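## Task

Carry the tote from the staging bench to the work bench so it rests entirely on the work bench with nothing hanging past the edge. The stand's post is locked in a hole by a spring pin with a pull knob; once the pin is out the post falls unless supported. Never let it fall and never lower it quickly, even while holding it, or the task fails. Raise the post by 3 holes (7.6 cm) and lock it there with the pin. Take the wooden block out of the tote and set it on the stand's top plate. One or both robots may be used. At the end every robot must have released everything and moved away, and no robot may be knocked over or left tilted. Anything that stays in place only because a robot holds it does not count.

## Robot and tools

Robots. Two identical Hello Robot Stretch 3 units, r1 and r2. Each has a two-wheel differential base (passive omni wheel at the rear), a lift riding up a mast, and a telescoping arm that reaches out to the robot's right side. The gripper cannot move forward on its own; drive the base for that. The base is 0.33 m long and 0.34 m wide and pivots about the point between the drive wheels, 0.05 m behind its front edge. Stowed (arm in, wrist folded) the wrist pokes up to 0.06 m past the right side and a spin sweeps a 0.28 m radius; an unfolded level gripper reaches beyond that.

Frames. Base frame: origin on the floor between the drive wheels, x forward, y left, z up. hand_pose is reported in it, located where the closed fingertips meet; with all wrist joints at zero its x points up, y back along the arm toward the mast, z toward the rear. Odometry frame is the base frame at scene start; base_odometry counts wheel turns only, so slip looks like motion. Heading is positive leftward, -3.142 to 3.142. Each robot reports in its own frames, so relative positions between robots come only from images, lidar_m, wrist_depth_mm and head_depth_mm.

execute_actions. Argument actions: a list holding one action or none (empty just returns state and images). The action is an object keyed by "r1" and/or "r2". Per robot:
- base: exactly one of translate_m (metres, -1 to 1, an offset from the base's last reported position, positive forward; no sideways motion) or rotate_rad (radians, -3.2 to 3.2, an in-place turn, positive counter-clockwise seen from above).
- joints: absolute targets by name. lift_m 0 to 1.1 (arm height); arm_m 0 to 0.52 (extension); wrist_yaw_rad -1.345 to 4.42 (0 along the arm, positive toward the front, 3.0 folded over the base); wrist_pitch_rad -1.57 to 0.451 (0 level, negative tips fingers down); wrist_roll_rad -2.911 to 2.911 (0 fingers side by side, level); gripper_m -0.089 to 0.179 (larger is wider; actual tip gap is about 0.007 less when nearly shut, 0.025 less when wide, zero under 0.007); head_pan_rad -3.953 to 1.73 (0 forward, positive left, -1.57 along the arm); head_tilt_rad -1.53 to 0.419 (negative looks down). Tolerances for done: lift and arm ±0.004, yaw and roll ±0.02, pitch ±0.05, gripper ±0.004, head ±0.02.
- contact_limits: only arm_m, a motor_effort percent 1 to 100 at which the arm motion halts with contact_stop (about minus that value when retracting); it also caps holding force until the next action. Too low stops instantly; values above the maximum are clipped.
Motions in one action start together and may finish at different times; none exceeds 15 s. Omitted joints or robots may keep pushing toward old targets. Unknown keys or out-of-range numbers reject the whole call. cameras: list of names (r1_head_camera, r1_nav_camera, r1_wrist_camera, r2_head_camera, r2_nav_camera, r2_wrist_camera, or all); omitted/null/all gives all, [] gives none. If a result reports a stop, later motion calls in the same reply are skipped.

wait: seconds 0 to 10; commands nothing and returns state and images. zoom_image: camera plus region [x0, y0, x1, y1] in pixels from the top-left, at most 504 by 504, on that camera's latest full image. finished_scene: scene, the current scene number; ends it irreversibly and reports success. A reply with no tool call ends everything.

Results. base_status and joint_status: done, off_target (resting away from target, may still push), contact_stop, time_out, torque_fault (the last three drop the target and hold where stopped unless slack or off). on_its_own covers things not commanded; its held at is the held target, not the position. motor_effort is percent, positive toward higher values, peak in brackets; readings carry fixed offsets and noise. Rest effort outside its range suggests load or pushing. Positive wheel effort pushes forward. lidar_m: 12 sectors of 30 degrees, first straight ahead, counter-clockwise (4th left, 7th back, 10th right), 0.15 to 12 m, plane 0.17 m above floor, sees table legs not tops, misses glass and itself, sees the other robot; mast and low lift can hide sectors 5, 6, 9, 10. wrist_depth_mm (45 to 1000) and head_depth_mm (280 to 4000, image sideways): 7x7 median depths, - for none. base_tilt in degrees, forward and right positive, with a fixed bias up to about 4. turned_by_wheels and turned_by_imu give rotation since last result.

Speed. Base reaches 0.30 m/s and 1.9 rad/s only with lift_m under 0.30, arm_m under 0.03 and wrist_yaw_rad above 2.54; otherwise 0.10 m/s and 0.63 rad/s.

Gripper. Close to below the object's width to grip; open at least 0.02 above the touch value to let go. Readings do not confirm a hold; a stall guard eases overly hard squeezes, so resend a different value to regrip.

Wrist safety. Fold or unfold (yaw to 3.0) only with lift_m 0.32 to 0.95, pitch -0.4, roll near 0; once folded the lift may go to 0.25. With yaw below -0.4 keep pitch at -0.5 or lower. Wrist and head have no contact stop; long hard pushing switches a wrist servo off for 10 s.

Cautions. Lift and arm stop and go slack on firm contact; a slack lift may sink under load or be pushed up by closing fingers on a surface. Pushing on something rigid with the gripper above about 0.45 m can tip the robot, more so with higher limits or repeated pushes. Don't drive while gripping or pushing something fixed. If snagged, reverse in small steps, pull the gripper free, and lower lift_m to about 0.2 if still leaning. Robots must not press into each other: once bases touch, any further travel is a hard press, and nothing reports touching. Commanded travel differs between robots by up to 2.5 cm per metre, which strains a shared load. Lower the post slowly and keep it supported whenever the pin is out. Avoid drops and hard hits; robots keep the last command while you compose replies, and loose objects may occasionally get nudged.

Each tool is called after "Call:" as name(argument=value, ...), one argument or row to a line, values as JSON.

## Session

Call:
execute_actions(
  actions=[],
  cameras=["r1_nav_camera","r2_nav_camera","r1_head_camera","r2_head_camera"],
)

Scene clock: 0.00 s.
r1.base_odometry: x=+0.000 y=+0.000 heading=+0.000 (m, m, rad; r1's odometry frame)
r1.turned_by_wheels: +0.000 (rad since the last result)
r1.turned_by_imu: +0.000 (rad since the last result)
r1.base_tilt: forward=-0.9 right=-0.4 (deg)
r1.lidar_m: 1.23 1.39 2.28 2.22 1.03 1.59 3.54 1.36 2.64 2.71 1.43 1.23
r1.head_depth_mm: 1116 1124 1135 1131 1137 1142 1144 / 1144 1144 1149 1157 1156 1164 1162 / 1166 1168 1168 1182 1179 1184 1191 / 1185 1191 1196 1206 1206 1209 1215 / 1212 1217 1223 1226 1225 1237 1236 / 1238 1242 1244 1249 1252 1260 1261 / 1259 1268 1273 1277 1280 1284 1292
r1.base_status: not commanded
r1.joint_positions: lift_m=+0.424 arm_m=+0.002 wrist_yaw_rad=+2.827 wrist_pitch_rad=-0.544 wrist_roll_rad=-0.016 gripper_m=+0.037 head_pan_rad=-0.012 head_tilt_rad=+0.002
r1.joint_status: not commanded
r1.motor_effort: left_wheel=+0 right_wheel=-1 lift_m=+27 arm_m=+0 wrist_yaw_rad=+0 wrist_pitch_rad=+5 wrist_roll_rad=+0 gripper_m=-1 head_pan_rad=+1 head_tilt_rad=+3 (%)
r1.hand_pose: x=+0.0427 y=+0.0498 z=+0.4100 quat_wxyz=(+0.294, +0.697, +0.083, +0.649) (m; r1's base frame)
r1.wrist_depth_mm: - - - - - - - / - - - - - - - / - - - - 952 907 866 / 937 916 877 836 794 773 739 / 794 - 752 717 704 656 636 / 687 659 655 618 - 588 565 / 610 581 - 555 535 515 508
r2.base_odometry: x=+0.000 y=+0.000 heading=+0.000 (m, m, rad; r2's odometry frame)
r2.turned_by_wheels: +0.000 (rad since the last result)
r2.turned_by_imu: +0.000 (rad since the last result)
r2.base_tilt: forward=+0.6 right=+0.6 (deg)
r2.lidar_m: 2.12 1.97 2.37 0.91 1.02 1.65 2.61 1.37 1.13 1.13 1.26 2.01
r2.head_depth_mm: 2395 - - - - 2834 2008 / 2379 3968 - - - 2897 2023 / 2325 3918 - - - 2921 2062 / 2277 3767 - - - 2976 2067 / 2245 3354 - - - 3010 2115 / 2223 3251 - - 2546 2731 1973 / 2172 3171 - - 2394 3141 2169
r2.base_status: not commanded
r2.joint_positions: lift_m=+0.487 arm_m=+0.002 wrist_yaw_rad=+3.002 wrist_pitch_rad=-0.312 wrist_roll_rad=-0.016 gripper_m=+0.037 head_pan_rad=+0.009 head_tilt_rad=-0.011
r2.joint_status: not commanded
r2.motor_effort: left_wheel=+0 right_wheel=+0 lift_m=+27 arm_m=+0 wrist_yaw_rad=+1 wrist_pitch_rad=+7 wrist_roll_rad=+0 gripper_m=+0 head_pan_rad=+1 head_tilt_rad=+1 (%)
r2.hand_pose: x=+0.0117 y=+0.0868 z=+0.5243 quat_wxyz=(+0.158, +0.699, +0.062, +0.695) (m; r2's base frame)
r2.wrist_depth_mm: - - - - - - - / - - - - - - - / - - - - - - - / - - - - - - - / 995 - - - - - - / 797 843 - 835 863 853 858 / 691 694 730 720 716 726 731
pictures: r1_head_camera (sideways: a quarter turn clockwise sets it upright), r1_nav_camera (sideways: a quarter turn counterclockwise sets it upright), r2_head_camera (sideways: a quarter turn clockwise sets it upright), r2_nav_camera (sideways: a quarter turn counterclockwise sets it upright)
Images, in order (width x height): r1_head_camera 896x504, r1_nav_camera 672x504, r2_head_camera 896x504, r2_nav_camera 672x504.

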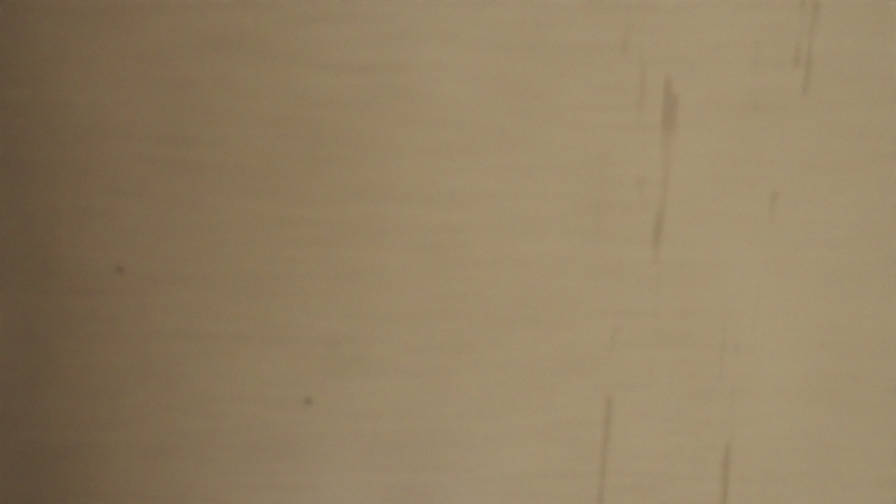

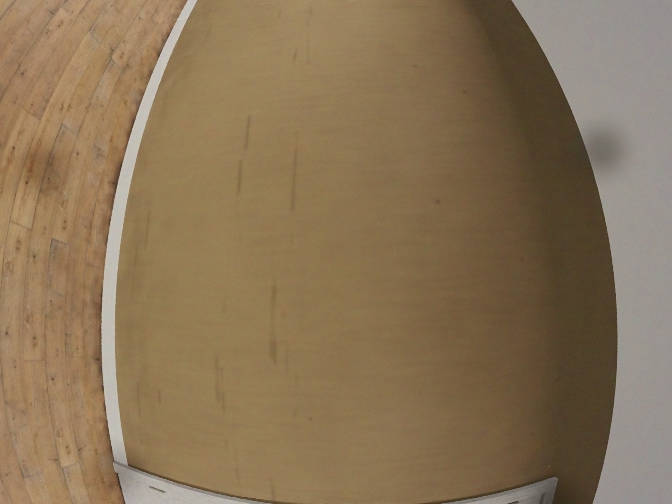

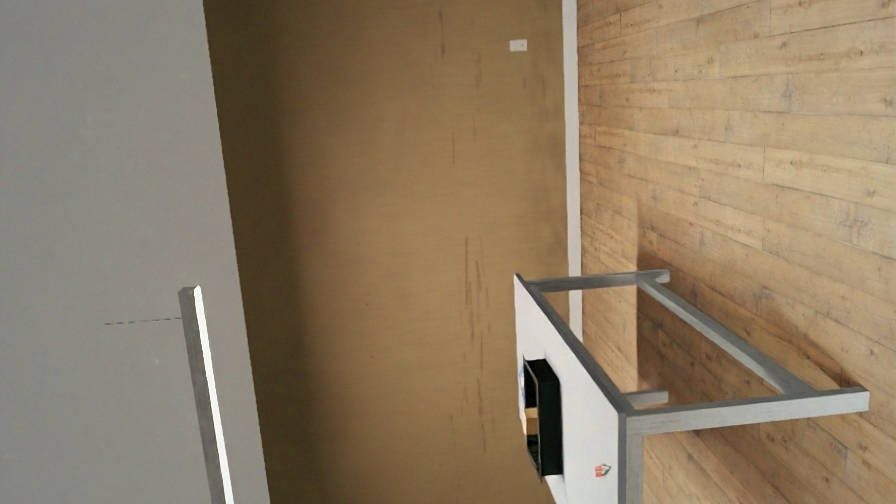

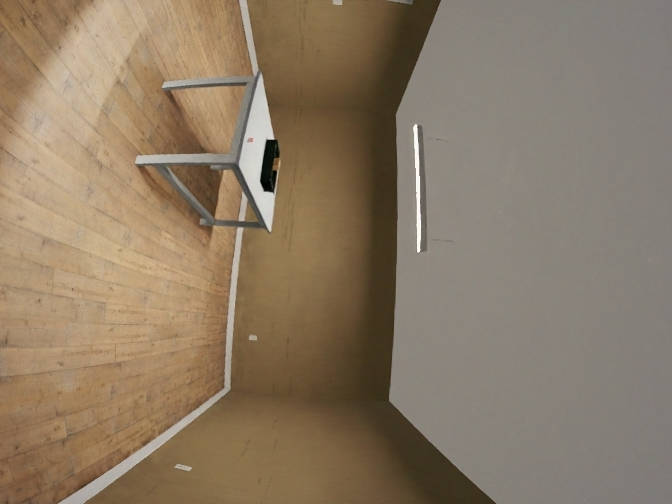

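Look around.

Call:
execute_actions(
  actions=[
    {"r1":{"joints":{"head_pan_rad":-3.14,"head_tilt_rad":-0.3}},"r2":{"joints":{"head_pan_rad":1.6,"head_tilt_rad":-0.3}}},
  ],
  cameras=["r1_nav_camera","r2_nav_camera"],
)

Call:
execute_actions(
  actions=[
    {"r1":{"joints":{"head_pan_rad":1.6}},"r2":{"joints":{"head_pan_rad":-2.6}}},
  ],
  cameras=["r1_nav_camera","r2_nav_camera"],
)

Scene clock: 2.13 s.
r1.base_odometry: x=+0.000 y=+0.000 heading=+0.000 (m, m, rad; r1's odometry frame)
r1.turned_by_wheels: +0.000 (rad since the last result)
r1.turned_by_imu: +0.001 (rad since the last result)
r1.base_tilt: forward=-0.8 right=-0.4 (deg)
r1.lidar_m: 1.23 1.39 2.28 2.22 1.03 1.59 3.54 1.36 2.65 2.71 1.43 1.23
r1.head_depth_mm: 2993 3139 3324 3476 2693 1947 1518 / 3037 3206 3410 3576 2665 1940 1520 / 3099 3261 3449 3626 2658 1917 1509 / 3176 3386 3575 3740 2641 1911 1507 / 3195 3455 3636 3822 2624 1914 1496 / 3313 3528 3772 3861 2604 1895 1496 / 3403 3580 3828 3968 2591 1888 1492
r1.base_status: not commanded
r1.joint_positions: lift_m=+0.424 arm_m=+0.002 wrist_yaw_rad=+2.827 wrist_pitch_rad=-0.544 wrist_roll_rad=-0.016 gripper_m=+0.037 head_pan_rad=-3.133 head_tilt_rad=-0.296
r1.joint_status: all done
r1.motor_effort: left_wheel=+0(0) right_wheel=-1(0) lift_m=+27(27) arm_m=+0(1) wrist_yaw_rad=+1(1) wrist_pitch_rad=+5(4) wrist_roll_rad=+0(0) gripper_m=+0(0) head_pan_rad=-3(46) head_tilt_rad=-2(26) (%)
r1.hand_pose: x=+0.0427 y=+0.0498 z=+0.4100 quat_wxyz=(+0.294, +0.697, +0.083, +0.649) (m; r1's base frame)
r1.wrist_depth_mm: - - - - - - - / - - - - - - - / - - - - 958 913 852 / 954 910 880 838 796 761 730 / 794 - 752 732 693 659 639 / 681 659 654 612 - 590 568 / 604 585 - 557 535 526 507
r2.base_odometry: x=+0.000 y=+0.000 heading=+0.000 (m, m, rad; r2's odometry frame)
r2.turned_by_wheels: +0.000 (rad since the last result)
r2.turned_by_imu: +0.000 (rad since the last result)
r2.base_tilt: forward=+0.5 right=+0.5 (deg)
r2.lidar_m: 2.12 1.96 2.37 0.91 1.03 1.65 2.61 1.37 1.13 1.13 1.26 2.01
r2.head_depth_mm: 3057 3301 3487 3478 2362 1791 1450 / 3133 3340 3569 1502 1056 1774 1416 / 3241 3426 3619 1526 1074 1851 1481 / 3248 3512 3749 1576 1097 1886 1409 / 3365 3586 3891 1611 1117 1904 1426 / 3401 3656 3924 1649 1140 1930 1444 / 3488 3808 - 1708 1225 1983 1493
r2.base_status: not commanded
r2.joint_positions: lift_m=+0.487 arm_m=+0.002 wrist_yaw_rad=+3.002 wrist_pitch_rad=-0.312 wrist_roll_rad=-0.016 gripper_m=+0.037 head_pan_rad=+1.593 head_tilt_rad=-0.296
r2.joint_status: all done
r2.motor_effort: left_wheel=+0(1) right_wheel=+0(0) lift_m=+26(27) arm_m=+0(0) wrist_yaw_rad=+1(1) wrist_pitch_rad=+7(7) wrist_roll_rad=+0(1) gripper_m=-1(0) head_pan_rad=+4(37) head_tilt_rad=-3(29) (%)
r2.hand_pose: x=+0.0117 y=+0.0868 z=+0.5243 quat_wxyz=(+0.158, +0.699, +0.062, +0.695) (m; r2's base frame)
r2.wrist_depth_mm: - - - - - - - / - - - - - - - / - - - - - - - / - - - - - - - / - 993 - - - - - / 815 866 - 852 881 860 886 / 692 709 707 721 719 723 713
pictures: r1_nav_camera (sideways: a quarter turn counterclockwise sets it upright), r2_nav_camera (sideways: a quarter turn counterclockwise sets it upright)
Images, in order (width x height): r1_nav_camera 672x504, r2_nav_camera 672x504.

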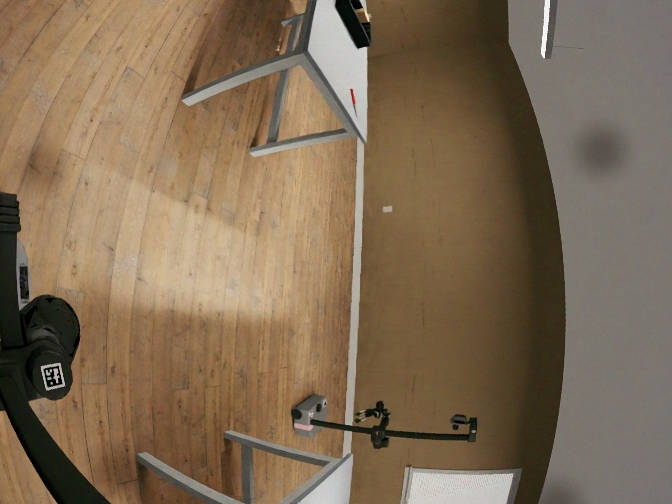

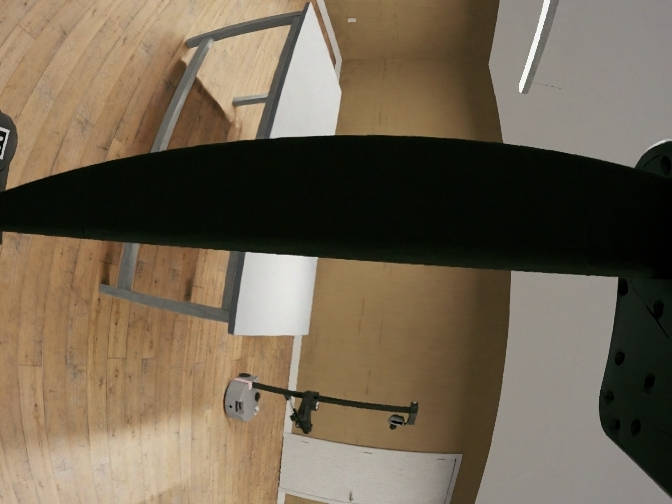

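Scene clock: 4.60 s.
r1.base_odometry: x=+0.000 y=+0.000 heading=+0.000 (m, m, rad; r1's odometry frame)
r1.turned_by_wheels: +0.000 (rad since the last result)
r1.turned_by_imu: +0.001 (rad since the last result)
r1.base_tilt: forward=-1.0 right=-0.4 (deg)
r1.lidar_m: 1.23 1.39 2.28 2.22 1.04 1.59 3.53 1.36 2.64 2.72 1.43 1.23
r1.head_depth_mm: - - - - 2673 1934 1519 / - - - - 2672 1930 1512 / - - - - 2633 1918 1511 / - - - - 2616 1913 1511 / - - - 3804 2469 1907 1503 / - - - 2259 2459 1895 1498 / - - - 1844 2567 1890 1487
r1.base_status: not commanded
r1.joint_positions: lift_m=+0.424 arm_m=+0.002 wrist_yaw_rad=+2.827 wrist_pitch_rad=-0.544 wrist_roll_rad=-0.016 gripper_m=+0.037 head_pan_rad=+1.593 head_tilt_rad=-0.297
r1.joint_status: all done
r1.motor_effort: left_wheel=+0(0) right_wheel=+0(1) lift_m=+27(27) arm_m=+0(0) wrist_yaw_rad=+0(0) wrist_pitch_rad=+4(4) wrist_roll_rad=+0(0) gripper_m=+0(0) head_pan_rad=+4(42) head_tilt_rad=-2(3) (%)
r1.hand_pose: x=+0.0427 y=+0.0498 z=+0.4100 quat_wxyz=(+0.294, +0.697, +0.083, +0.649) (m; r1's base frame)
r1.wrist_depth_mm: - - - - - - - / - - - - - - - / - - - - 970 913 855 / 947 906 869 824 794 758 738 / 795 - 747 730 700 662 643 / 690 650 652 616 - 588 562 / 603 583 - 557 531 521 508
r2.base_odometry: x=+0.000 y=+0.000 heading=+0.000 (m, m, rad; r2's odometry frame)
r2.turned_by_wheels: +0.000 (rad since the last result)
r2.turned_by_imu: +0.000 (rad since the last result)
r2.base_tilt: forward=+0.5 right=+0.5 (deg)
r2.lidar_m: 2.13 1.97 2.37 0.91 1.02 1.65 2.61 1.37 1.14 1.13 1.26 2.01
r2.head_depth_mm: 2129 2276 2495 2647 2375 1801 1447 / 1855 1969 2097 2237 2283 1827 1455 / 1630 1717 1816 1931 2060 1865 1480 / 1456 1523 1601 1688 1780 1800 1486 / 1326 1376 1433 1496 1585 1673 1507 / 1211 1255 1307 1366 1424 1489 1484 / 1118 1154 1197 1237 1295 1346 1391
r2.base_status: not commanded
r2.joint_positions: lift_m=+0.487 arm_m=+0.002 wrist_yaw_rad=+3.002 wrist_pitch_rad=-0.312 wrist_roll_rad=-0.016 gripper_m=+0.037 head_pan_rad=-2.593 head_tilt_rad=-0.297
r2.joint_status: all done
r2.motor_effort: left_wheel=+0(0) right_wheel=+0(0) lift_m=+27(27) arm_m=+0(0) wrist_yaw_rad=+1(1) wrist_pitch_rad=+7(7) wrist_roll_rad=+0(0) gripper_m=+0(0) head_pan_rad=-2(35) head_tilt_rad=-3(2) (%)
r2.hand_pose: x=+0.0117 y=+0.0868 z=+0.5243 quat_wxyz=(+0.158, +0.699, +0.062, +0.695) (m; r2's base frame)
r2.wrist_depth_mm: - - - - - - - / - - - - - - - / - - - - - - - / - - - - - - - / - - - - - - - / 819 825 - 813 871 859 867 / 721 693 710 727 700 718 712
pictures: r1_nav_camera (sideways: a quarter turn counterclockwise sets it upright), r2_nav_camera (sideways: a quarter turn counterclockwise sets it upright)
Images, in order (width x height): r1_nav_camera 672x504, r2_nav_camera 672x504.

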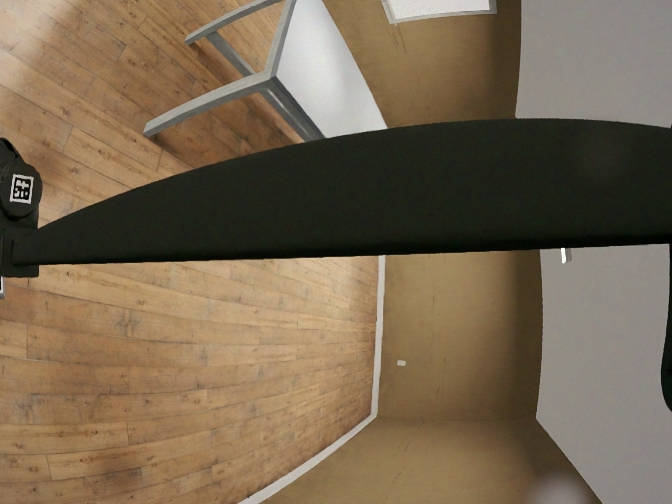

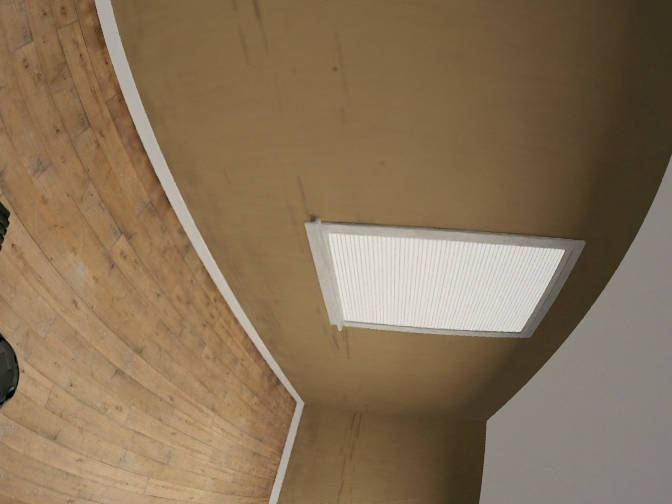

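Call:
execute_actions(
  actions=[
    {"r1":{"joints":{"head_pan_rad":1.1,"head_tilt_rad":-0.25,"lift_m":0.28,"wrist_yaw_rad":3.0,"wrist_pitch_rad":-0.4}},"r2":{"joints":{"head_pan_rad":-3.5,"lift_m":0.28,"wrist_pitch_rad":-0.4}}},
  ],
  cameras=["r1_nav_camera","r2_nav_camera"],
)

Scene clock: 7.53 s.
r1.base_odometry: x=+0.000 y=+0.000 heading=+0.000 (m, m, rad; r1's odometry frame)
r1.turned_by_wheels: +0.000 (rad since the last result)
r1.turned_by_imu: +0.001 (rad since the last result)
r1.base_tilt: forward=-1.0 right=-0.3 (deg)
r1.lidar_m: 1.23 1.38 2.28 2.22 1.03 1.59 3.54 1.36 2.65 2.71 1.43 1.23
r1.head_depth_mm: 2001 2019 2073 2111 2133 2004 1572 / 2429 2473 2509 2580 2540 2014 1562 / 3101 3181 3243 3314 2809 2023 1561 / 3696 - - - 2817 1977 1561 / - - - - 2796 2000 1546 / - - - - 2780 1988 1547 / - - - - 2751 1976 1541
r1.base_status: not commanded
r1.joint_positions: lift_m=+0.280 arm_m=+0.002 wrist_yaw_rad=+2.997 wrist_pitch_rad=-0.421 wrist_roll_rad=-0.016 gripper_m=+0.037 head_pan_rad=+1.107 head_tilt_rad=-0.261
r1.joint_status: all done
r1.motor_effort: left_wheel=+1(0) right_wheel=+0(0) lift_m=+22(22) arm_m=+0(0) wrist_yaw_rad=+3(5) wrist_pitch_rad=+6(7) wrist_roll_rad=+0(0) gripper_m=+0(0) head_pan_rad=-3(32) head_tilt_rad=+6(13) (%)
r1.hand_pose: x=+0.0110 y=+0.0748 z=+0.2922 quat_wxyz=(+0.197, +0.695, +0.099, +0.685) (m; r1's base frame)
r1.wrist_depth_mm: - - - - - - - / - - - - - - - / - - - 950 892 843 775 / 862 834 787 736 708 666 642 / 705 668 - 618 594 557 536 / 579 560 - 529 - 484 465 / 497 493 - - 429 422 408
r2.base_odometry: x=+0.000 y=+0.000 heading=+0.000 (m, m, rad; r2's odometry frame)
r2.turned_by_wheels: +0.000 (rad since the last result)
r2.turned_by_imu: +0.000 (rad since the last result)
r2.base_tilt: forward=+0.5 right=+0.5 (deg)
r2.lidar_m: 2.13 1.97 2.37 0.91 1.03 1.65 2.62 1.37 1.13 1.13 1.26 2.02
r2.head_depth_mm: 3740 - - 3478 2371 1798 1444 / 3712 3968 - 3362 2432 1829 1461 / 3652 3887 - 3710 2482 1860 1477 / 3643 3812 - 3764 2488 1875 1489 / 3555 3808 3992 3914 2548 1892 1515 / 3469 3725 3917 3930 2596 1915 1534 / 3420 3641 3882 - 2651 1950 1535
r2.base_status: not commanded
r2.joint_positions: lift_m=+0.280 arm_m=+0.002 wrist_yaw_rad=+3.002 wrist_pitch_rad=-0.415 wrist_roll_rad=-0.016 gripper_m=+0.037 head_pan_rad=-3.493 head_tilt_rad=-0.297
r2.joint_status: all done
r2.motor_effort: left_wheel=+1(0) right_wheel=+0(0) lift_m=+23(25) arm_m=-1(0) wrist_yaw_rad=+1(1) wrist_pitch_rad=+7(8) wrist_roll_rad=+1(0) gripper_m=+0(0) head_pan_rad=-2(33) head_tilt_rad=-2(2) (%)
r2.hand_pose: x=+0.0101 y=+0.0753 z=+0.2935 quat_wxyz=(+0.193, +0.695, +0.099, +0.686) (m; r2's base frame)
r2.wrist_depth_mm: - - - - - - - / - - - - - - - / 917 947 924 955 953 949 962 / 717 721 729 718 733 733 733 / 580 585 - 589 623 600 601 / 494 509 - - 518 507 499 / - - - - 429 442 429
pictures: r1_nav_camera (sideways: a quarter turn counterclockwise sets it upright), r2_nav_camera (sideways: a quarter turn counterclockwise sets it upright)
Images, in order (width x height): r1_nav_camera 672x504, r2_nav_camera 672x504.

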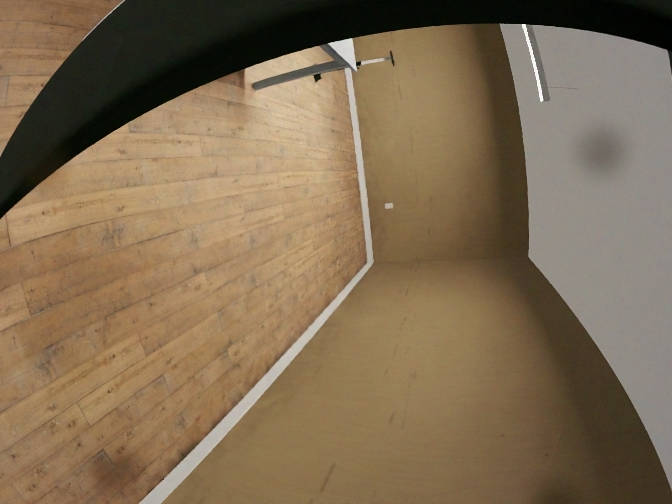

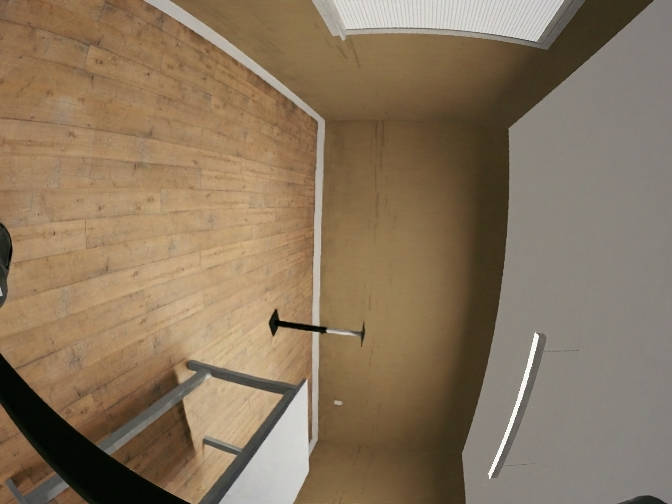

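Call:
execute_actions(
  actions=[
    {"r1":{"base":{"rotate_rad":-1.98},"joints":{"head_pan_rad":-1.57,"head_tilt_rad":-0.6}},"r2":{"base":{"rotate_rad":0.2},"joints":{"head_pan_rad":-1.57,"head_tilt_rad":-0.6}}},
  ],
  cameras=[],
)

Call:
execute_actions(
  actions=[
    {"r1":{"base":{"translate_m":1.0}},"r2":{"base":{"translate_m":1.0}}},
  ],
  cameras=[],
)

Call:
execute_actions(
  actions=[
    {"r1":{"base":{"translate_m":0.5}},"r2":{"base":{"translate_m":0.08}}},
  ],
  cameras=[],
)

Call:
execute_actions(
  actions=[
    {"r1":{"base":{"rotate_rad":0.25}},"r2":{"base":{"rotate_rad":-0.43}}},
  ],
  cameras=[],
)

Call:
execute_actions(
  actions=[
    {"r1":{"base":{"translate_m":0.6}},"r2":{"base":{"translate_m":1.0}}},
  ],
  cameras=["r1_head_camera"],
)

Scene clock: 10.47 s.
r1.base_odometry: x=+0.000 y=+0.000 heading=-1.980 (m, m, rad; r1's odometry frame)
r1.turned_by_wheels: -1.980 (rad since the last result)
r1.turned_by_imu: -1.941 (rad since the last result)
r1.base_tilt: forward=-1.0 right=-0.4 (deg)
r1.lidar_m: 2.64 2.15 1.36 1.23 1.24 1.50 2.94 2.22 1.03 1.58 3.55 1.36
r1.head_depth_mm: 3244 3632 1390 2296 1785 1431 1241 / 3168 3518 2721 2108 1793 1460 1236 / 3085 3338 2642 2262 1768 1458 1230 / 3060 3387 3092 2261 1765 1443 1228 / 3026 3361 3084 2223 1749 1439 1224 / 2991 3336 3013 2220 1741 1440 1221 / 2948 3235 3022 2192 1725 1427 1210
r1.base_status: done
r1.joint_positions: lift_m=+0.280 arm_m=+0.002 wrist_yaw_rad=+2.998 wrist_pitch_rad=-0.421 wrist_roll_rad=-0.016 gripper_m=+0.037 head_pan_rad=-1.563 head_tilt_rad=-0.593
r1.joint_status: all done
r1.motor_effort: left_wheel=+2(10) right_wheel=-2(8) lift_m=+22(22) arm_m=-1(0) wrist_yaw_rad=+4(3) wrist_pitch_rad=+6(6) wrist_roll_rad=+0(1) gripper_m=-1(1) head_pan_rad=-3(44) head_tilt_rad=-4(32) (%)
r1.hand_pose: x=+0.0109 y=+0.0748 z=+0.2922 quat_wxyz=(+0.197, +0.695, +0.099, +0.685) (m; r1's base frame)
r1.wrist_depth_mm: 959 - - - - - - / - - - - - - - / - - - 933 902 842 789 / 898 845 783 744 707 666 632 / 719 672 - 620 601 553 533 / 586 559 - 529 - 481 465 / 496 492 - - 432 420 406
r2.base_odometry: x=+0.000 y=+0.000 heading=+0.200 (m, m, rad; r2's odometry frame)
r2.turned_by_wheels: +0.200 (rad since the last result)
r2.turned_by_imu: +0.195 (rad since the last result)
r2.base_tilt: forward=+0.6 right=+0.5 (deg)
r2.lidar_m: 1.96 2.33 0.91 0.93 1.16 2.96 1.88 1.23 1.13 1.14 1.42 2.92
r2.head_depth_mm: 924 1025 1149 1302 1512 1391 1195 / 953 1065 1195 1362 1558 1410 1210 / 990 1097 1242 1428 1622 1421 1219 / 1017 1146 1298 1499 1684 1440 1231 / 1058 1192 1358 1586 1730 1457 1246 / 1102 1246 1428 1677 1763 1463 1254 / 1138 1292 1504 1773 1786 1482 1259
r2.base_status: done
r2.joint_positions: lift_m=+0.280 arm_m=+0.002 wrist_yaw_rad=+3.002 wrist_pitch_rad=-0.415 wrist_roll_rad=-0.016 gripper_m=+0.037 head_pan_rad=-1.577 head_tilt_rad=-0.593
r2.joint_status: all done
r2.motor_effort: left_wheel=-1(8) right_wheel=+1(7) lift_m=+24(24) arm_m=+0(0) wrist_yaw_rad=+1(1) wrist_pitch_rad=+7(7) wrist_roll_rad=+0(0) gripper_m=-1(0) head_pan_rad=+3(36) head_tilt_rad=-4(27) (%)
r2.hand_pose: x=+0.0101 y=+0.0753 z=+0.2935 quat_wxyz=(+0.193, +0.695, +0.099, +0.686) (m; r2's base frame)
r2.wrist_depth_mm: - - - - - - - / - - - - - - - / 921 961 915 971 954 983 962 / 723 715 727 729 723 740 747 / 586 590 - 589 614 606 587 / 489 513 - - 520 503 501 / - - - - 436 432 435
pictures: none
No camera images: the call's "cameras" was empty. Leave "cameras" out to get every camera's image.

Scene clock: 15.57 s.
r1.base_odometry: x=-0.398 y=-0.918 heading=-1.980 (m, m, rad; r1's odometry frame)
r1.turned_by_wheels: +0.000 (rad since the last result)
r1.turned_by_imu: +0.003 (rad since the last result)
r1.base_tilt: forward=-0.8 right=-0.5 (deg)
r1.lidar_m: 1.66 2.43 1.51 1.38 1.39 1.72 3.37 1.75 1.93 1.28 0.64 1.58
r1.head_depth_mm: 3026 3425 3188 2288 1790 1468 1241 / 3021 3344 2749 2169 1772 1458 1234 / 3000 3298 2820 2234 1759 1459 1230 / 2919 3234 3113 2254 1764 1440 1228 / 2888 3207 3062 2226 1751 1437 1222 / 2843 3141 2890 2049 1689 1405 1167 / 2798 3127 1238 903 793 1396 1213
r1.base_status: done
r1.joint_positions: lift_m=+0.280 arm_m=+0.002 wrist_yaw_rad=+2.998 wrist_pitch_rad=-0.420 wrist_roll_rad=-0.016 gripper_m=+0.037 head_pan_rad=-1.563 head_tilt_rad=-0.593
r1.joint_status: not commanded
r1.motor_effort: left_wheel=+2(10) right_wheel=-2(6) lift_m=+22(22) arm_m=+0(0) wrist_yaw_rad=+2(3) wrist_pitch_rad=+6(7) wrist_roll_rad=+0(0) gripper_m=-1(0) head_pan_rad=-1(4) head_tilt_rad=-4(4) (%)
r1.hand_pose: x=+0.0108 y=+0.0749 z=+0.2924 quat_wxyz=(+0.196, +0.695, +0.099, +0.685) (m; r1's base frame)
r1.wrist_depth_mm: - - - - - - - / - - - - - - - / - - - 971 879 837 788 / 897 842 779 742 703 670 638 / 708 661 - 616 604 561 538 / 581 558 - 524 - 490 460 / 503 496 - - 434 423 408
r2.base_odometry: x=+0.980 y=+0.199 heading=+0.200 (m, m, rad; r2's odometry frame)
r2.turned_by_wheels: +0.000 (rad since the last result)
r2.turned_by_imu: -0.001 (rad since the last result)
r2.base_tilt: forward=+0.5 right=+0.5 (deg)
r2.lidar_m: 0.97 1.43 1.97 3.31 1.07 1.41 2.51 1.64 1.51 1.52 1.90 3.83
r2.head_depth_mm: 1245 1389 1552 1765 1663 1396 1199 / 1292 1436 1622 1841 1679 1407 1203 / 1334 1487 1683 1914 1697 1417 1216 / 1378 1551 1754 1975 1723 1438 1231 / 1432 1606 1850 2047 1744 1454 1237 / 1489 1677 1930 2145 1770 1469 1251 / 1542 1751 2018 2225 1781 1484 1262
r2.base_status: done
r2.joint_positions: lift_m=+0.280 arm_m=+0.002 wrist_yaw_rad=+3.002 wrist_pitch_rad=-0.415 wrist_roll_rad=-0.016 gripper_m=+0.037 head_pan_rad=-1.577 head_tilt_rad=-0.593
r2.joint_status: not commanded
r2.motor_effort: left_wheel=-1(7) right_wheel=+1(8) lift_m=+23(23) arm_m=+0(0) wrist_yaw_rad=+1(1) wrist_pitch_rad=+7(7) wrist_roll_rad=+1(0) gripper_m=-1(0) head_pan_rad=+3(3) head_tilt_rad=-4(4) (%)
r2.hand_pose: x=+0.0101 y=+0.0753 z=+0.2935 quat_wxyz=(+0.193, +0.695, +0.099, +0.686) (m; r2's base frame)
r2.wrist_depth_mm: - - - - - - - / - - - - - - - / 915 921 946 968 - 920 984 / 723 726 715 727 743 730 728 / 588 580 - 588 619 595 596 / 489 504 - - 519 504 507 / - - - - 426 439 437
pictures: none
No camera images: the call's "cameras" was empty. Leave "cameras" out to get every camera's image.

Scene clock: 18.90 s.
r1.base_odometry: x=-0.597 y=-1.376 heading=-1.980 (m, m, rad; r1's odometry frame)
r1.turned_by_wheels: +0.000 (rad since the last result)
r1.turned_by_imu: +0.002 (rad since the last result)
r1.base_tilt: forward=-0.8 right=-0.4 (deg)
r1.lidar_m: 2.63 2.58 1.64 1.46 1.47 1.82 3.59 2.19 0.65 1.20 1.21 1.18
r1.head_depth_mm: 2998 3361 3039 2175 808 1453 1237 / 2951 3281 3183 932 802 1025 1184 / 2898 3220 1284 925 774 1452 1228 / 2855 3195 1274 920 769 1447 1227 / 2814 3105 1263 915 740 1447 1221 / 2757 3087 1249 909 736 1431 1222 / 2710 3013 1236 903 713 1428 1218
r1.base_status: done
r1.joint_positions: lift_m=+0.280 arm_m=+0.002 wrist_yaw_rad=+2.998 wrist_pitch_rad=-0.420 wrist_roll_rad=-0.016 gripper_m=+0.037 head_pan_rad=-1.563 head_tilt_rad=-0.593
r1.joint_status: not commanded
r1.motor_effort: left_wheel=+1(8) right_wheel=-2(5) lift_m=+22(22) arm_m=+1(0) wrist_yaw_rad=+3(3) wrist_pitch_rad=+6(6) wrist_roll_rad=+0(0) gripper_m=-1(0) head_pan_rad=-4(3) head_tilt_rad=-4(4) (%)
r1.hand_pose: x=+0.0108 y=+0.0750 z=+0.2924 quat_wxyz=(+0.196, +0.695, +0.099, +0.685) (m; r1's base frame)
r1.wrist_depth_mm: - - - - - - - / - - - - - - - / - - - 953 897 838 780 / 888 831 788 753 704 666 640 / 702 672 - 620 595 562 538 / 579 561 - 525 - 485 461 / 498 494 - - 434 421 408
r2.base_odometry: x=+1.059 y=+0.214 heading=+0.200 (m, m, rad; r2's odometry frame)
r2.turned_by_wheels: +0.000 (rad since the last result)
r2.turned_by_imu: +0.000 (rad since the last result)
r2.base_tilt: forward=+0.6 right=+0.6 (deg)
r2.lidar_m: 0.89 0.92 3.24 3.28 1.13 1.33 2.56 1.67 1.53 1.55 1.94 3.75
r2.head_depth_mm: 1275 1410 1579 1797 1658 1396 1201 / 1315 1465 1642 1871 1669 1416 1212 / 1360 1516 1720 1923 1713 1419 1217 / 1407 1581 1787 2009 1723 1440 1226 / 1455 1643 1873 2101 1740 1455 1239 / 1510 1714 1961 2158 1759 1466 1256 / 1571 1788 2075 2236 1782 1478 1261
r2.base_status: done
r2.joint_positions: lift_m=+0.280 arm_m=+0.002 wrist_yaw_rad=+3.002 wrist_pitch_rad=-0.415 wrist_roll_rad=-0.016 gripper_m=+0.037 head_pan_rad=-1.577 head_tilt_rad=-0.593
r2.joint_status: not commanded
r2.motor_effort: left_wheel=-1(6) right_wheel=+1(9) lift_m=+24(24) arm_m=+0(0) wrist_yaw_rad=+1(1) wrist_pitch_rad=+7(7) wrist_roll_rad=+0(1) gripper_m=+0(0) head_pan_rad=+2(3) head_tilt_rad=-4(4) (%)
r2.hand_pose: x=+0.0101 y=+0.0753 z=+0.2935 quat_wxyz=(+0.193, +0.695, +0.099, +0.686) (m; r2's base frame)
r2.wrist_depth_mm: - - - - - - - / - - - - - - - / 938 938 953 928 952 976 981 / 725 722 733 726 731 729 732 / 582 590 - 592 620 602 604 / 489 515 - - 519 498 507 / - - - - 429 434 434
pictures: none
No camera images: the call's "cameras" was empty. Leave "cameras" out to get every camera's image.

Scene clock: 20.17 s.
r1.base_odometry: x=-0.597 y=-1.376 heading=-1.730 (m, m, rad; r1's odometry frame)
r1.turned_by_wheels: +0.250 (rad since the last result)
r1.turned_by_imu: +0.246 (rad since the last result)
r1.base_tilt: forward=-0.9 right=-0.4 (deg)
r1.lidar_m: 2.63 1.96 1.51 1.46 1.56 2.29 2.19 2.44 0.65 1.20 1.27 1.18
r1.head_depth_mm: 2754 3053 3158 938 730 1462 1141 / 2804 3076 1296 933 752 1459 1235 / 2822 3131 1283 926 748 1451 1229 / 2814 3153 1271 921 744 1446 1225 / 2840 3154 1202 913 763 1431 1223 / 2866 3173 1133 856 759 1437 1215 / 2863 3215 1116 839 757 1425 1215
r1.base_status: done
r1.joint_positions: lift_m=+0.280 arm_m=+0.002 wrist_yaw_rad=+2.998 wrist_pitch_rad=-0.420 wrist_roll_rad=-0.016 gripper_m=+0.037 head_pan_rad=-1.563 head_tilt_rad=-0.593
r1.joint_status: not commanded
r1.motor_effort: left_wheel=+0(6) right_wheel=+2(7) lift_m=+22(22) arm_m=+0(0) wrist_yaw_rad=+2(3) wrist_pitch_rad=+6(6) wrist_roll_rad=+0(0) gripper_m=+0(0) head_pan_rad=-3(3) head_tilt_rad=-4(4) (%)
r1.hand_pose: x=+0.0108 y=+0.0750 z=+0.2924 quat_wxyz=(+0.196, +0.695, +0.099, +0.685) (m; r1's base frame)
r1.wrist_depth_mm: - - - - - - - / - - - - - - - / - - - 953 885 837 795 / 907 851 782 738 710 671 636 / 707 667 - 618 594 560 536 / 583 556 - 530 - 479 463 / 498 496 - - 431 422 407
r2.base_odometry: x=+1.059 y=+0.214 heading=-0.230 (m, m, rad; r2's odometry frame)
r2.turned_by_wheels: -0.430 (rad since the last result)
r2.turned_by_imu: -0.420 (rad since the last result)
r2.base_tilt: forward=+0.5 right=+0.6 (deg)
r2.lidar_m: 3.76 0.89 1.36 3.24 1.53 1.12 1.75 2.28 1.61 1.54 1.58 2.09
r2.head_depth_mm: 1338 1496 1689 1918 1658 1394 1200 / 1333 1490 1691 1894 1668 1409 1206 / 1320 1465 1664 1903 1695 1418 1218 / 1316 1468 1654 1885 1718 1438 1237 / 1300 1448 1637 1871 1733 1462 1231 / 1296 1443 1624 1857 1757 1464 1254 / 1287 1424 1614 1833 1786 1484 1258
r2.base_status: done
r2.joint_positions: lift_m=+0.280 arm_m=+0.002 wrist_yaw_rad=+3.002 wrist_pitch_rad=-0.415 wrist_roll_rad=-0.016 gripper_m=+0.037 head_pan_rad=-1.577 head_tilt_rad=-0.593
r2.joint_status: not commanded
r2.motor_effort: left_wheel=+1(8) right_wheel=-1(7) lift_m=+24(24) arm_m=+0(0) wrist_yaw_rad=+1(1) wrist_pitch_rad=+7(7) wrist_roll_rad=+1(0) gripper_m=+0(0) head_pan_rad=+2(3) head_tilt_rad=-5(4) (%)
r2.hand_pose: x=+0.0101 y=+0.0753 z=+0.2935 quat_wxyz=(+0.193, +0.695, +0.099, +0.686) (m; r2's base frame)
r2.wrist_depth_mm: - - - - - - - / - - - - - - - / 922 901 904 914 965 965 845 / 714 724 721 743 742 746 744 / 583 578 - 600 599 608 607 / 491 498 - - 512 506 512 / - - - - 433 428 434
pictures: none
No camera images: the call's "cameras" was empty. Leave "cameras" out to get every camera's image.

Scene clock: 25.27 s.
r1.base_odometry: x=-0.692 y=-1.969 heading=-1.730 (m, m, rad; r1's odometry frame)
r1.turned_by_wheels: +0.000 (rad since the last result)
r1.turned_by_imu: +0.002 (rad since the last result)
r1.base_tilt: forward=-0.9 right=-0.4 (deg)
r1.lidar_m: 2.04 1.90 1.47 1.43 1.50 2.22 2.79 1.11 1.27 1.25 0.75 2.09
r1.head_depth_mm: 2791 3085 1153 864 779 1464 1239 / 2807 3111 1152 864 778 1460 1237 / 2832 3136 1285 927 798 1454 1230 / 2865 3196 1271 920 794 1444 1225 / 2914 3205 1257 913 792 1435 1218 / 2911 3231 1249 895 816 1437 1220 / 2933 3259 1237 893 1583 1422 1189
r1.base_status: done
r1.joint_positions: lift_m=+0.280 arm_m=+0.002 wrist_yaw_rad=+2.998 wrist_pitch_rad=-0.420 wrist_roll_rad=-0.016 gripper_m=+0.037 head_pan_rad=-1.563 head_tilt_rad=-0.593
r1.joint_status: not commanded
r1.motor_effort: left_wheel=-1(6) right_wheel=+2(10) lift_m=+22(22) arm_m=+0(0) wrist_yaw_rad=+2(3) wrist_pitch_rad=+6(6) wrist_roll_rad=+0(0) gripper_m=+0(0) head_pan_rad=-5(4) head_tilt_rad=-4(3) (%)
r1.hand_pose: x=+0.0108 y=+0.0750 z=+0.2924 quat_wxyz=(+0.196, +0.695, +0.099, +0.685) (m; r1's base frame)
r1.wrist_depth_mm: - - - - - - - / - - - - - - - / - - - 946 894 835 789 / 898 853 785 737 694 676 637 / 716 666 - 625 603 561 536 / 587 556 - 530 - 482 463 / 498 495 - - 428 422 410
r2.base_odometry: x=+2.032 y=-0.014 heading=-0.230 (m, m, rad; r2's odometry frame)
r2.turned_by_wheels: +0.000 (rad since the last result)
r2.turned_by_imu: +0.000 (rad since the last result)
r2.base_tilt: forward=+0.5 right=+0.5 (deg)
r2.lidar_m: 2.75 0.82 0.58 0.55 0.57 2.34 2.09 2.22 1.57 1.50 1.54 2.04
r2.head_depth_mm: 1299 1456 1635 1869 1654 1394 1198 / 1295 1441 1639 1875 1685 1415 1208 / 1285 1428 1620 1849 1703 1424 1221 / 1280 1428 1602 1838 1720 1442 1233 / 1267 1418 1588 1823 1745 1451 1245 / 1262 1404 1578 1799 1760 1472 1253 / 1256 1396 1568 1781 1784 1478 1263
r2.base_status: done
r2.joint_positions: lift_m=+0.280 arm_m=+0.002 wrist_yaw_rad=+3.002 wrist_pitch_rad=-0.415 wrist_roll_rad=-0.016 gripper_m=+0.037 head_pan_rad=-1.577 head_tilt_rad=-0.593
r2.joint_status: not commanded
r2.motor_effort: left_wheel=+1(8) right_wheel=-2(5) lift_m=+24(24) arm_m=+0(0) wrist_yaw_rad=+1(1) wrist_pitch_rad=+8(7) wrist_roll_rad=+0(1) gripper_m=+0(1) head_pan_rad=+3(2) head_tilt_rad=-5(5) (%)
r2.hand_pose: x=+0.0101 y=+0.0753 z=+0.2935 quat_wxyz=(+0.193, +0.695, +0.099, +0.686) (m; r2's base frame)
r2.wrist_depth_mm: - - - - - - - / - - - - - - - / 934 863 631 849 879 913 892 / 725 715 720 721 737 735 738 / 577 581 - 585 612 603 599 / 488 505 - - 525 505 503 / - - - - 434 433 430
pictures: r1_head_camera (sideways: a quarter turn clockwise sets it upright)
Images, in order (width x height): r1_head_camera 896x504.

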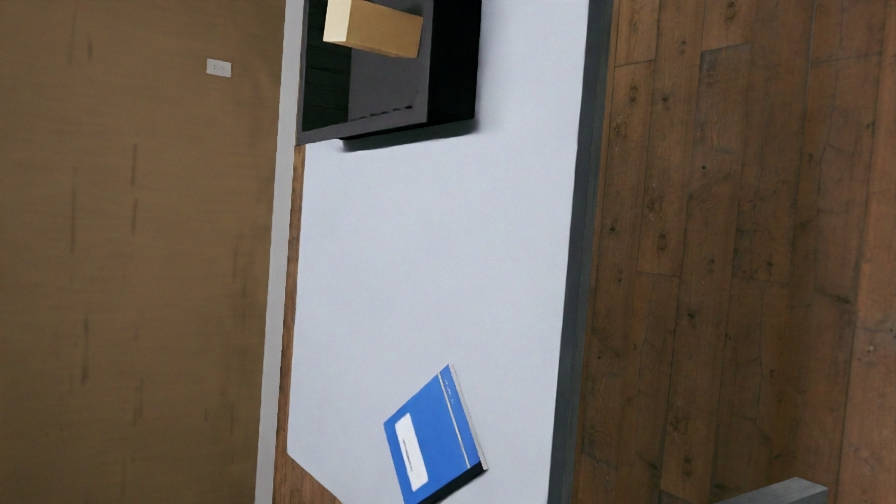

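Call:
execute_actions(
  actions=[
    {"r1":{"base":{"rotate_rad":0.35}},"r2":{"base":{"translate_m":0.35}}},
  ],
  cameras=[],
)

Call:
execute_actions(
  actions=[
    {"r1":{"base":{"translate_m":-0.4}},"r2":{"base":{"rotate_rad":3.2}}},
  ],
  cameras=[],
)

Call:
execute_actions(
  actions=[
    {"r1":{"base":{"rotate_rad":-0.41}},"r2":{"base":{"rotate_rad":0.04},"joints":{"lift_m":0.9}}},
  ],
  cameras=["r1_head_camera","r2_head_camera"],
)

Scene clock: 28.53 s.
r1.base_odometry: x=-0.692 y=-1.969 heading=-1.380 (m, m, rad; r1's odometry frame)
r1.turned_by_wheels: +0.350 (rad since the last result)
r1.turned_by_imu: +0.345 (rad since the last result)
r1.base_tilt: forward=-1.0 right=-0.4 (deg)
r1.lidar_m: 2.07 1.54 1.44 1.46 1.84 4.15 1.11 1.34 1.24 0.75 2.19 2.04
r1.head_depth_mm: 2790 3012 3153 939 755 1464 1242 / 2891 3151 1294 932 777 1453 1232 / 3009 3296 1285 912 800 1457 1235 / 3114 3495 1275 907 1613 1446 1227 / 3281 3612 3069 913 1652 1403 1224 / 3013 3263 3079 946 1587 1394 1217 / 2619 2801 2864 2201 1727 1429 1213
r1.base_status: done
r1.joint_positions: lift_m=+0.280 arm_m=+0.002 wrist_yaw_rad=+2.998 wrist_pitch_rad=-0.420 wrist_roll_rad=-0.016 gripper_m=+0.037 head_pan_rad=-1.563 head_tilt_rad=-0.593
r1.joint_status: not commanded
r1.motor_effort: left_wheel=-1(7) right_wheel=+1(9) lift_m=+22(22) arm_m=+0(0) wrist_yaw_rad=+2(2) wrist_pitch_rad=+6(6) wrist_roll_rad=+0(0) gripper_m=+0(0) head_pan_rad=-3(2) head_tilt_rad=-4(4) (%)
r1.hand_pose: x=+0.0108 y=+0.0750 z=+0.2924 quat_wxyz=(+0.196, +0.695, +0.099, +0.685) (m; r1's base frame)
r1.wrist_depth_mm: - - - - - - - / - - - - - - - / - - - 946 906 834 789 / 889 845 777 754 706 666 630 / 715 669 - 622 595 564 534 / 585 560 - 528 - 484 463 / 497 496 - - 429 423 408
r2.base_odometry: x=+2.373 y=-0.093 heading=-0.230 (m, m, rad; r2's odometry frame)
r2.turned_by_wheels: +0.000 (rad since the last result)
r2.turned_by_imu: +0.000 (rad since the last result)
r2.base_tilt: forward=+0.6 right=+0.5 (deg)
r2.lidar_m: 2.40 0.84 0.60 0.57 0.58 0.77 2.43 2.19 1.55 1.48 1.52 2.02
r2.head_depth_mm: 1291 1443 1626 1871 1654 1399 1202 / 1283 1428 1614 1852 1676 1404 1210 / 1278 1422 1604 1836 1697 1423 1218 / 1261 1415 1588 1819 1727 1431 1233 / 1256 1401 1569 1806 1744 1445 1240 / 1248 1387 1566 1781 1751 1469 1250 / 1240 1377 1551 1775 1790 1478 1262
r2.base_status: done
r2.joint_positions: lift_m=+0.280 arm_m=+0.002 wrist_yaw_rad=+3.002 wrist_pitch_rad=-0.415 wrist_roll_rad=-0.016 gripper_m=+0.037 head_pan_rad=-1.577 head_tilt_rad=-0.593
r2.joint_status: not commanded
r2.motor_effort: left_wheel=+1(9) right_wheel=-1(5) lift_m=+24(24) arm_m=+1(0) wrist_yaw_rad=+1(1) wrist_pitch_rad=+7(7) wrist_roll_rad=+0(0) gripper_m=-1(1) head_pan_rad=+3(3) head_tilt_rad=-5(4) (%)
r2.hand_pose: x=+0.0101 y=+0.0753 z=+0.2935 quat_wxyz=(+0.193, +0.695, +0.099, +0.686) (m; r2's base frame)
r2.wrist_depth_mm: - - - - - - - / - - - - - - 774 / 603 623 648 848 842 892 848 / 726 718 734 725 736 730 744 / 587 573 - 590 619 589 606 / 487 506 - - 511 502 512 / - - - - 430 433 438
pictures: none
No camera images: the call's "cameras" was empty. Leave "cameras" out to get every camera's image.

Scene clock: 31.57 s.
r1.base_odometry: x=-0.768 y=-1.576 heading=-1.380 (m, m, rad; r1's odometry frame)
r1.turned_by_wheels: +0.000 (rad since the last result)
r1.turned_by_imu: +0.000 (rad since the last result)
r1.base_tilt: forward=-0.9 right=-0.4 (deg)
r1.lidar_m: 2.44 1.72 1.57 1.61 2.07 4.58 0.72 0.74 1.08 1.10 0.92 2.40
r1.head_depth_mm: 2644 2893 1833 860 689 599 1238 / 2742 2999 3181 854 707 613 1234 / 2863 3150 3139 877 723 646 1231 / 2962 3283 1274 919 721 1374 1223 / 3124 3462 1260 916 719 1408 1223 / 3278 3637 1249 908 737 1433 1221 / 3078 3277 1239 894 780 1430 1210
r1.base_status: done
r1.joint_positions: lift_m=+0.280 arm_m=+0.002 wrist_yaw_rad=+2.998 wrist_pitch_rad=-0.420 wrist_roll_rad=-0.016 gripper_m=+0.037 head_pan_rad=-1.563 head_tilt_rad=-0.593
r1.joint_status: not commanded
r1.motor_effort: left_wheel=-1(8) right_wheel=+2(6) lift_m=+22(22) arm_m=+0(0) wrist_yaw_rad=+2(3) wrist_pitch_rad=+6(6) wrist_roll_rad=+0(0) gripper_m=+0(0) head_pan_rad=-3(2) head_tilt_rad=-4(4) (%)
r1.hand_pose: x=+0.0108 y=+0.0750 z=+0.2924 quat_wxyz=(+0.196, +0.695, +0.099, +0.685) (m; r1's base frame)
r1.wrist_depth_mm: - - - - - - - / - - - - - - - / - - - 969 912 839 798 / 905 845 788 747 718 662 644 / 707 678 - 622 610 561 535 / 586 564 - 528 - 483 461 / 495 493 - - 431 419 407
r2.base_odometry: x=+2.373 y=-0.093 heading=+2.970 (m, m, rad; r2's odometry frame)
r2.turned_by_wheels: +3.200 (rad since the last result)
r2.turned_by_imu: +3.114 (rad since the last result)
r2.base_tilt: forward=+0.5 right=+0.6 (deg)
r2.lidar_m: 2.43 2.13 1.54 1.48 1.53 2.07 2.40 0.81 0.59 0.57 0.59 0.80
r2.head_depth_mm: 2908 3240 1095 823 786 1402 1158 / 2913 3237 1031 815 753 1413 1165 / 2902 3271 1033 826 761 1419 1169 / 2879 3214 1116 840 771 1435 1165 / 2823 3121 1189 895 759 1457 1195 / 2839 3105 1211 904 767 1461 1203 / 2828 3151 1239 918 775 1484 1192
r2.base_status: done
r2.joint_positions: lift_m=+0.280 arm_m=+0.002 wrist_yaw_rad=+3.002 wrist_pitch_rad=-0.415 wrist_roll_rad=-0.016 gripper_m=+0.037 head_pan_rad=-1.577 head_tilt_rad=-0.593
r2.joint_status: not commanded
r2.motor_effort: left_wheel=-1(6) right_wheel=+2(10) lift_m=+24(23) arm_m=+0(0) wrist_yaw_rad=+1(1) wrist_pitch_rad=+7(7) wrist_roll_rad=+1(0) gripper_m=+0(1) head_pan_rad=+3(3) head_tilt_rad=-5(4) (%)
r2.hand_pose: x=+0.0101 y=+0.0753 z=+0.2935 quat_wxyz=(+0.193, +0.695, +0.099, +0.686) (m; r2's base frame)
r2.wrist_depth_mm: - - - - - - - / - - - - - - - / 919 906 949 941 959 980 981 / 715 713 732 722 739 730 742 / 590 591 - 591 620 605 593 / 490 512 - - 517 501 508 / - - - - 430 431 437
pictures: none
No camera images: the call's "cameras" was empty. Leave "cameras" out to get every camera's image.

Scene clock: 38.03 s.
r1.base_odometry: x=-0.768 y=-1.576 heading=-1.790 (m, m, rad; r1's odometry frame)
r1.turned_by_wheels: -0.410 (rad since the last result)
r1.turned_by_imu: -0.402 (rad since the last result)
r1.base_tilt: forward=-0.8 right=-0.3 (deg)
r1.lidar_m: 2.40 2.23 1.66 1.58 1.65 2.31 2.39 0.72 1.12 1.08 1.13 0.92
r1.head_depth_mm: 2702 2956 3188 934 732 634 1243 / 2688 3025 3191 933 729 647 1234 / 2697 2986 3154 927 725 645 1235 / 2618 2952 1849 881 722 641 1231 / 2619 3018 3080 842 719 638 1223 / 2721 3017 3050 868 714 635 1221 / 2729 3031 3048 820 711 634 1210
r1.base_status: done
r1.joint_positions: lift_m=+0.280 arm_m=+0.002 wrist_yaw_rad=+2.998 wrist_pitch_rad=-0.420 wrist_roll_rad=-0.016 gripper_m=+0.037 head_pan_rad=-1.563 head_tilt_rad=-0.593
r1.joint_status: not commanded
r1.motor_effort: left_wheel=+1(8) right_wheel=-2(8) lift_m=+22(23) arm_m=+0(0) wrist_yaw_rad=+2(2) wrist_pitch_rad=+6(6) wrist_roll_rad=+0(0) gripper_m=+0(0) head_pan_rad=-4(3) head_tilt_rad=-4(4) (%)
r1.hand_pose: x=+0.0108 y=+0.0750 z=+0.2924 quat_wxyz=(+0.196, +0.695, +0.099, +0.685) (m; r1's base frame)
r1.wrist_depth_mm: - - - - - - - / - - - - - - - / - - - 966 897 832 790 / 907 852 792 746 700 677 639 / 703 673 - 624 600 559 533 / 588 560 - 527 - 486 463 / 500 504 - - 430 422 409
r2.base_odometry: x=+2.373 y=-0.093 heading=+3.010 (m, m, rad; r2's odometry frame)
r2.turned_by_wheels: +0.040 (rad since the last result)
r2.turned_by_imu: +0.038 (rad since the last result)
r2.base_tilt: forward=+0.5 right=+0.5 (deg)
r2.lidar_m: 2.43 2.04 1.53 1.48 1.55 2.16 2.41 0.78 0.58 0.57 0.59 0.81
r2.head_depth_mm: 2908 3190 1044 810 743 - - / 2898 3251 1070 811 751 1482 - / 2912 3204 965 823 761 1485 - / 2828 3152 1115 848 770 1505 - / 2882 3216 1185 892 777 1490 - / 2866 3201 1211 903 770 1470 1200 / 2841 3211 1237 919 775 1481 1214
r2.base_status: done
r2.joint_positions: lift_m=+0.900 arm_m=+0.002 wrist_yaw_rad=+3.002 wrist_pitch_rad=-0.415 wrist_roll_rad=-0.016 gripper_m=+0.037 head_pan_rad=-1.577 head_tilt_rad=-0.593
r2.joint_status: all done
r2.motor_effort: left_wheel=-1(7) right_wheel=+1(8) lift_m=+29(29) arm_m=+0(0) wrist_yaw_rad=+1(1) wrist_pitch_rad=+7(7) wrist_roll_rad=+0(0) gripper_m=+0(0) head_pan_rad=+3(3) head_tilt_rad=-4(4) (%)
r2.hand_pose: x=+0.0101 y=+0.0752 z=+0.9132 quat_wxyz=(+0.193, +0.695, +0.099, +0.686) (m; r2's base frame)
r2.wrist_depth_mm: - - - - - - - / - - - - - - - / - - - - - - - / - - - - - - - / - - - - - - - / - - - - - - - / - - - - - - -
pictures: r1_head_camera (sideways: a quarter turn clockwise sets it upright), r2_head_camera (sideways: a quarter turn clockwise sets it upright)
Images, in order (width x height): r1_head_camera 896x504, r2_head_camera 896x504.

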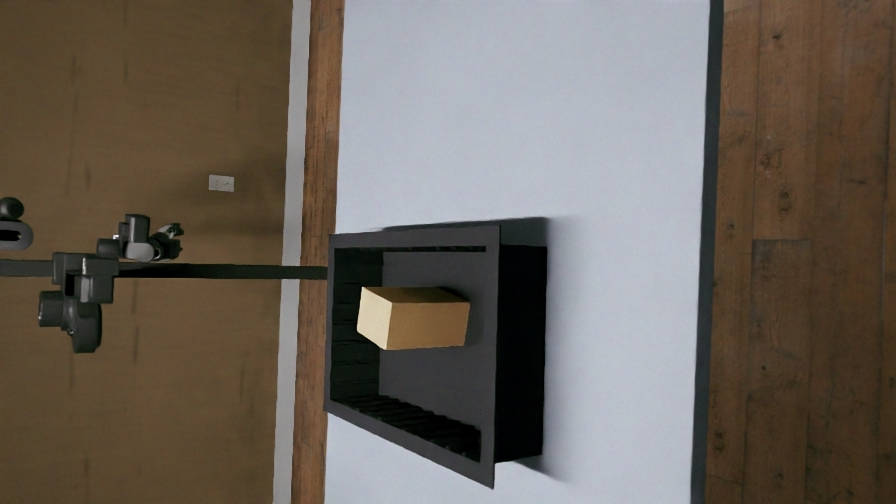

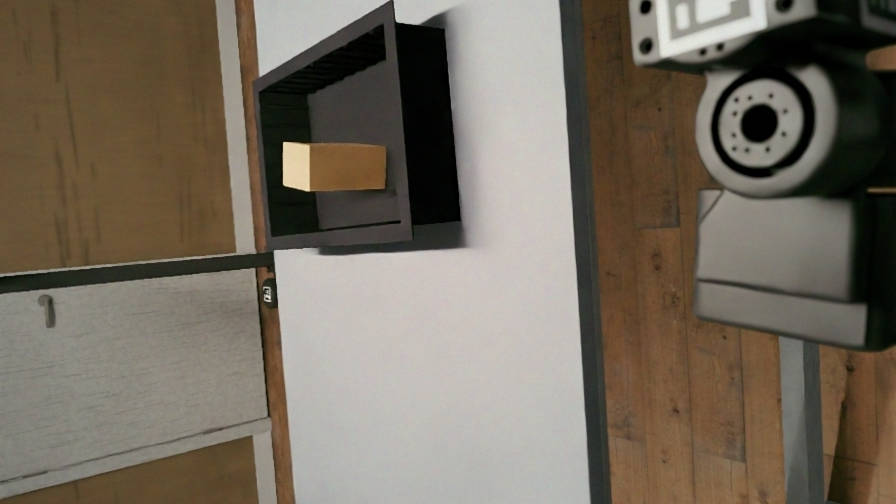

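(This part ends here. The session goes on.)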